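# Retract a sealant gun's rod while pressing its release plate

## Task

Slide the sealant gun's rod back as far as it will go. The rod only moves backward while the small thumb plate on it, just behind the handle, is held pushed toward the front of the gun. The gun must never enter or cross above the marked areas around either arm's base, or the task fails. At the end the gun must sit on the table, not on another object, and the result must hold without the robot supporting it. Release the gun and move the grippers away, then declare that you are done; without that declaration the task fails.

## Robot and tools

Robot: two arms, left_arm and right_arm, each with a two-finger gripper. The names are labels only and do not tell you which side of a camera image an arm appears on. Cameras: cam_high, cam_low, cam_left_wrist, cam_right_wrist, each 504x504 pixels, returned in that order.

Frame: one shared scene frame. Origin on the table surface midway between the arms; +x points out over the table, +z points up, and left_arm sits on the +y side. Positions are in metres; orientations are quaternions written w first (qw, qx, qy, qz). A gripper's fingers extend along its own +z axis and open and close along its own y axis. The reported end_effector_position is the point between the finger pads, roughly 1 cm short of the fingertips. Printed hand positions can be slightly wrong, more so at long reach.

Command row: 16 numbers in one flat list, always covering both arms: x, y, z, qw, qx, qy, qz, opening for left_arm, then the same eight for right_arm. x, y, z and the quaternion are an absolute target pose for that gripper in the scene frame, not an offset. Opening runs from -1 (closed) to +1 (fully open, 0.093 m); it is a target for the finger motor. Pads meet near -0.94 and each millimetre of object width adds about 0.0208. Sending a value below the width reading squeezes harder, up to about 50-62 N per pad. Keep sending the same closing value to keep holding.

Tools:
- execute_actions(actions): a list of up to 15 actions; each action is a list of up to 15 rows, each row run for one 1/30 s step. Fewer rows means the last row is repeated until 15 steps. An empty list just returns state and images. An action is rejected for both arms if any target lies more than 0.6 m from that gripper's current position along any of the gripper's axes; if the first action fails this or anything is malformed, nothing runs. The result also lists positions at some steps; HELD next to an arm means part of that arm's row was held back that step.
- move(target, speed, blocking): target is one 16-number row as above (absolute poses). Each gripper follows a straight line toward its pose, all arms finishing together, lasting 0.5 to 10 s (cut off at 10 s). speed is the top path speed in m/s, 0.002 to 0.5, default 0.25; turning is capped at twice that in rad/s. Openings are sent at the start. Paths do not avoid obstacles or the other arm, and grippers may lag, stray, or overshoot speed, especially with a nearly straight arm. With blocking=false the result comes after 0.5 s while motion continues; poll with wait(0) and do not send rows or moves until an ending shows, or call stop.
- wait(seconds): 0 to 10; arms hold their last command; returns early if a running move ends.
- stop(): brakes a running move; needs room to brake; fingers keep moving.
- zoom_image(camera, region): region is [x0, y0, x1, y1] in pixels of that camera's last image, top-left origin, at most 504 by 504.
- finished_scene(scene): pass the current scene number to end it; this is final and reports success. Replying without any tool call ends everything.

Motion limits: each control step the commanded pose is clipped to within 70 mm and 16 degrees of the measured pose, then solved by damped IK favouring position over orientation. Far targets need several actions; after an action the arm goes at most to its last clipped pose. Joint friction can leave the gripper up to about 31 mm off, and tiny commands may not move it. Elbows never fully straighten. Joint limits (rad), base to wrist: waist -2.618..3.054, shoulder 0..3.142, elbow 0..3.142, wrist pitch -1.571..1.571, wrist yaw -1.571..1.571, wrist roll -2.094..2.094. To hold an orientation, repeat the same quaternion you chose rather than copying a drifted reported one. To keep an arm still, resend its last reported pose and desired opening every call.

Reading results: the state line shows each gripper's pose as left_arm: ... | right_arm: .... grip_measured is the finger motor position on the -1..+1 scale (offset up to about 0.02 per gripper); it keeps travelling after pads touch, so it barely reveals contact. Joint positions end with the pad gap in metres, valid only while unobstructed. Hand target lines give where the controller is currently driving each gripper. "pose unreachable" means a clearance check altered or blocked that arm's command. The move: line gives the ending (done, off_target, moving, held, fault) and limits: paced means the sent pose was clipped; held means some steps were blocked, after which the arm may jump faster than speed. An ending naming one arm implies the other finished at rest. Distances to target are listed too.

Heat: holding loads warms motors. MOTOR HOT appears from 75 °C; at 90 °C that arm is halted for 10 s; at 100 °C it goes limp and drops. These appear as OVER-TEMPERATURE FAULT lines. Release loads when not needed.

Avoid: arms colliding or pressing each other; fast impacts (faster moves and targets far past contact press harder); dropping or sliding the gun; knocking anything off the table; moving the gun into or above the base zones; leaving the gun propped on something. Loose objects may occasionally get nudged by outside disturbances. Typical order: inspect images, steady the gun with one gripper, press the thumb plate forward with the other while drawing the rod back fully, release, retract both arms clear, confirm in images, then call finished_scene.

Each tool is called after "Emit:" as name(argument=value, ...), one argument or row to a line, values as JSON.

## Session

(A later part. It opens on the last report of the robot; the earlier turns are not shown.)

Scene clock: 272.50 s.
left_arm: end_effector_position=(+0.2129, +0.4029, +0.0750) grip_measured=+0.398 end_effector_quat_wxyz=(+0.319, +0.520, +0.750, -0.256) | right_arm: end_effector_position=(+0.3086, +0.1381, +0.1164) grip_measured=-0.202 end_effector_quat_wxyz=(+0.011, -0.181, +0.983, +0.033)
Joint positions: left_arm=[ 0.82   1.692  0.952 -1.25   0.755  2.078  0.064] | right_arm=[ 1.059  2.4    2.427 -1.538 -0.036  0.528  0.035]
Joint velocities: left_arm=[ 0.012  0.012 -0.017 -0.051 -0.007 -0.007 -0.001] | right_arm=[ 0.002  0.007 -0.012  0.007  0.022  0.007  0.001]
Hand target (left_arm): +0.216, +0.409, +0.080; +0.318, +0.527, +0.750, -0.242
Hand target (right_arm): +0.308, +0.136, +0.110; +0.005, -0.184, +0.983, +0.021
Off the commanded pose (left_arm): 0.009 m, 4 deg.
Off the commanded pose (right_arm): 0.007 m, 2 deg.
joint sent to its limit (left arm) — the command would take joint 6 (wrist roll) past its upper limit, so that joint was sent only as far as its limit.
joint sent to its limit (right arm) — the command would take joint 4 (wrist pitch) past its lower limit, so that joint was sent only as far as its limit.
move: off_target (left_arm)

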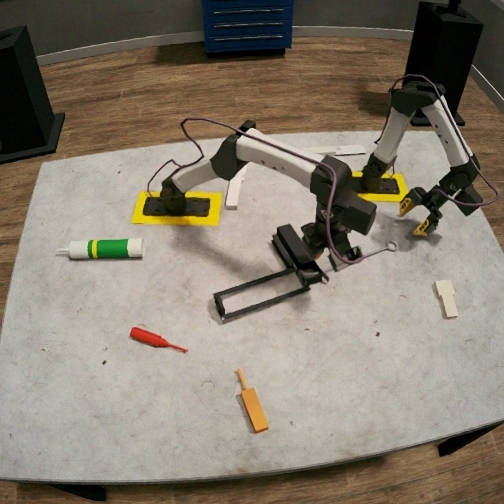

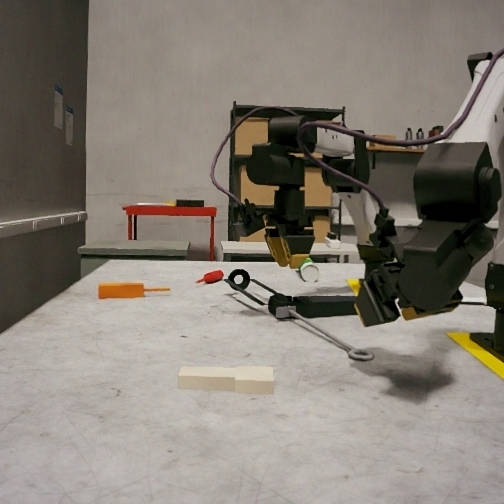

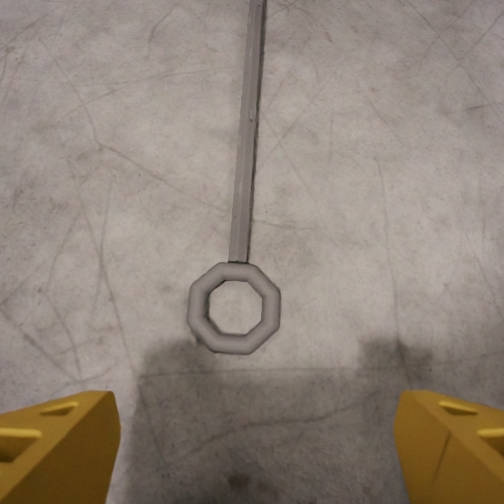

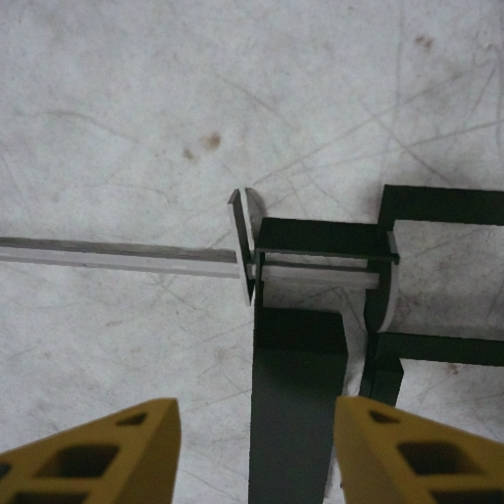

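Emit:
move(
  target=[0.2,0.45,0.2,0.319,0.52,0.75,-0.256,0.4,0.28,-0.22,0.22,0.15,-0.18,0.97,0.03,0.3],
)

Emit:
zoom_image(
  camera="cam_high",
  region=[200,200,420,340],
)

Scene clock: 276.77 s.
left_arm: end_effector_position=(+0.2019, +0.4458, +0.1927) grip_measured=+0.398 end_effector_quat_wxyz=(+0.335, +0.488, +0.797, -0.121) | right_arm: end_effector_position=(+0.2937, -0.2239, +0.2213) grip_measured=+0.298 end_effector_quat_wxyz=(+0.157, -0.182, +0.971, +0.013)
Joint positions: left_arm=[ 0.988  1.413  1.242 -1.565  0.711  2.026  0.064] | right_arm=[ 0.148  1.364  1.446 -1.349 -0.089 -0.378  0.059]
Joint velocities: left_arm=[ 0.012  0.007 -0.007  0.022  0.037 -0.007 -0.001] | right_arm=[ 0.002  0.002  0.002 -0.037 -0.022 -0.095 -0.   ]
Hand target (left_arm): +0.201, +0.449, +0.198; +0.333, +0.487, +0.800, -0.110
Hand target (right_arm): +0.288, -0.225, +0.222; +0.153, -0.182, +0.971, +0.018
Off the commanded pose (left_arm): 0.009 m, 17 deg; orientation clipped at the last step of the last action.
Off the commanded pose (right_arm): 0.014 m, 2 deg.
joint sent to its limit (left arm) — the command would take joint 4 (wrist pitch) past its lower limit, so that joint was sent only as far as its limit.
move: off_target (left_arm, right_arm); limits=paced

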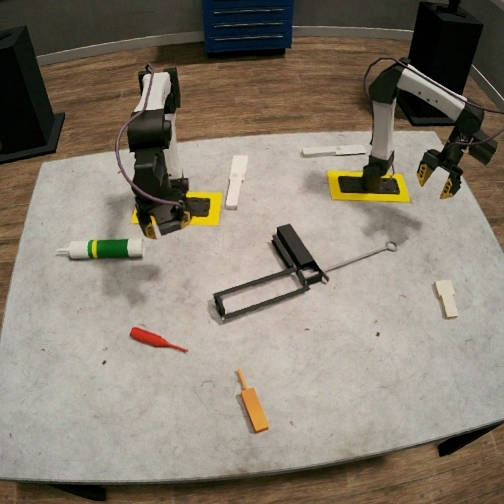

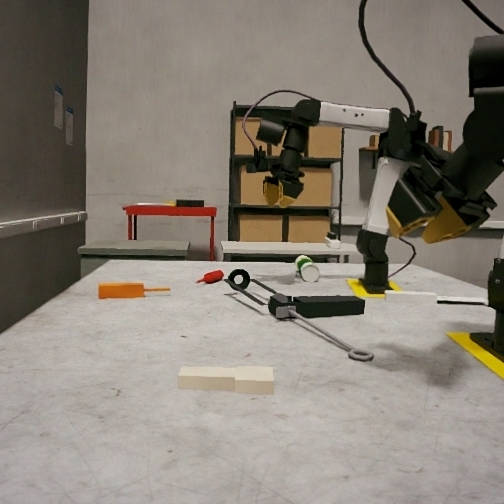

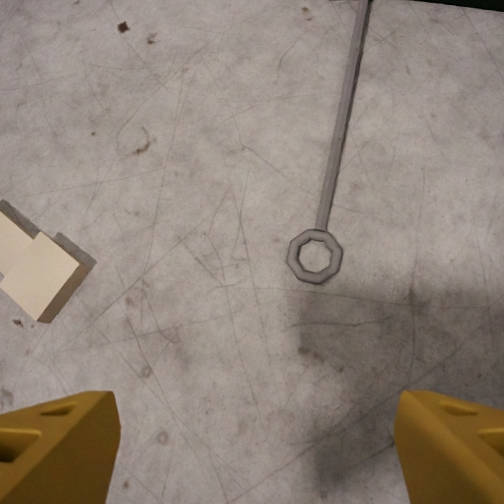

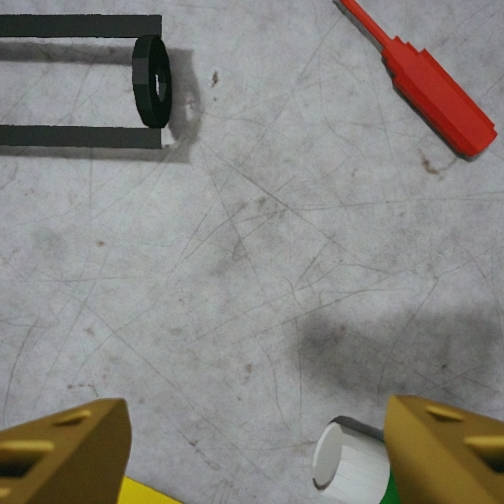

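Region (200, 200, 420, 340) of cam_high's 504x504 image, scaled by 2.291, with more detail than that image has; it fills the top 321 rows of this view, and the rest is white.

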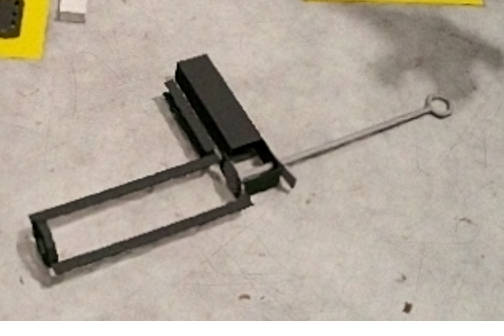

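The rod is fully back and both arms are clear, so I'm done with scene 1.

Emit:
finished_scene(
  scene=1,
)

The scene is finished: the task was done.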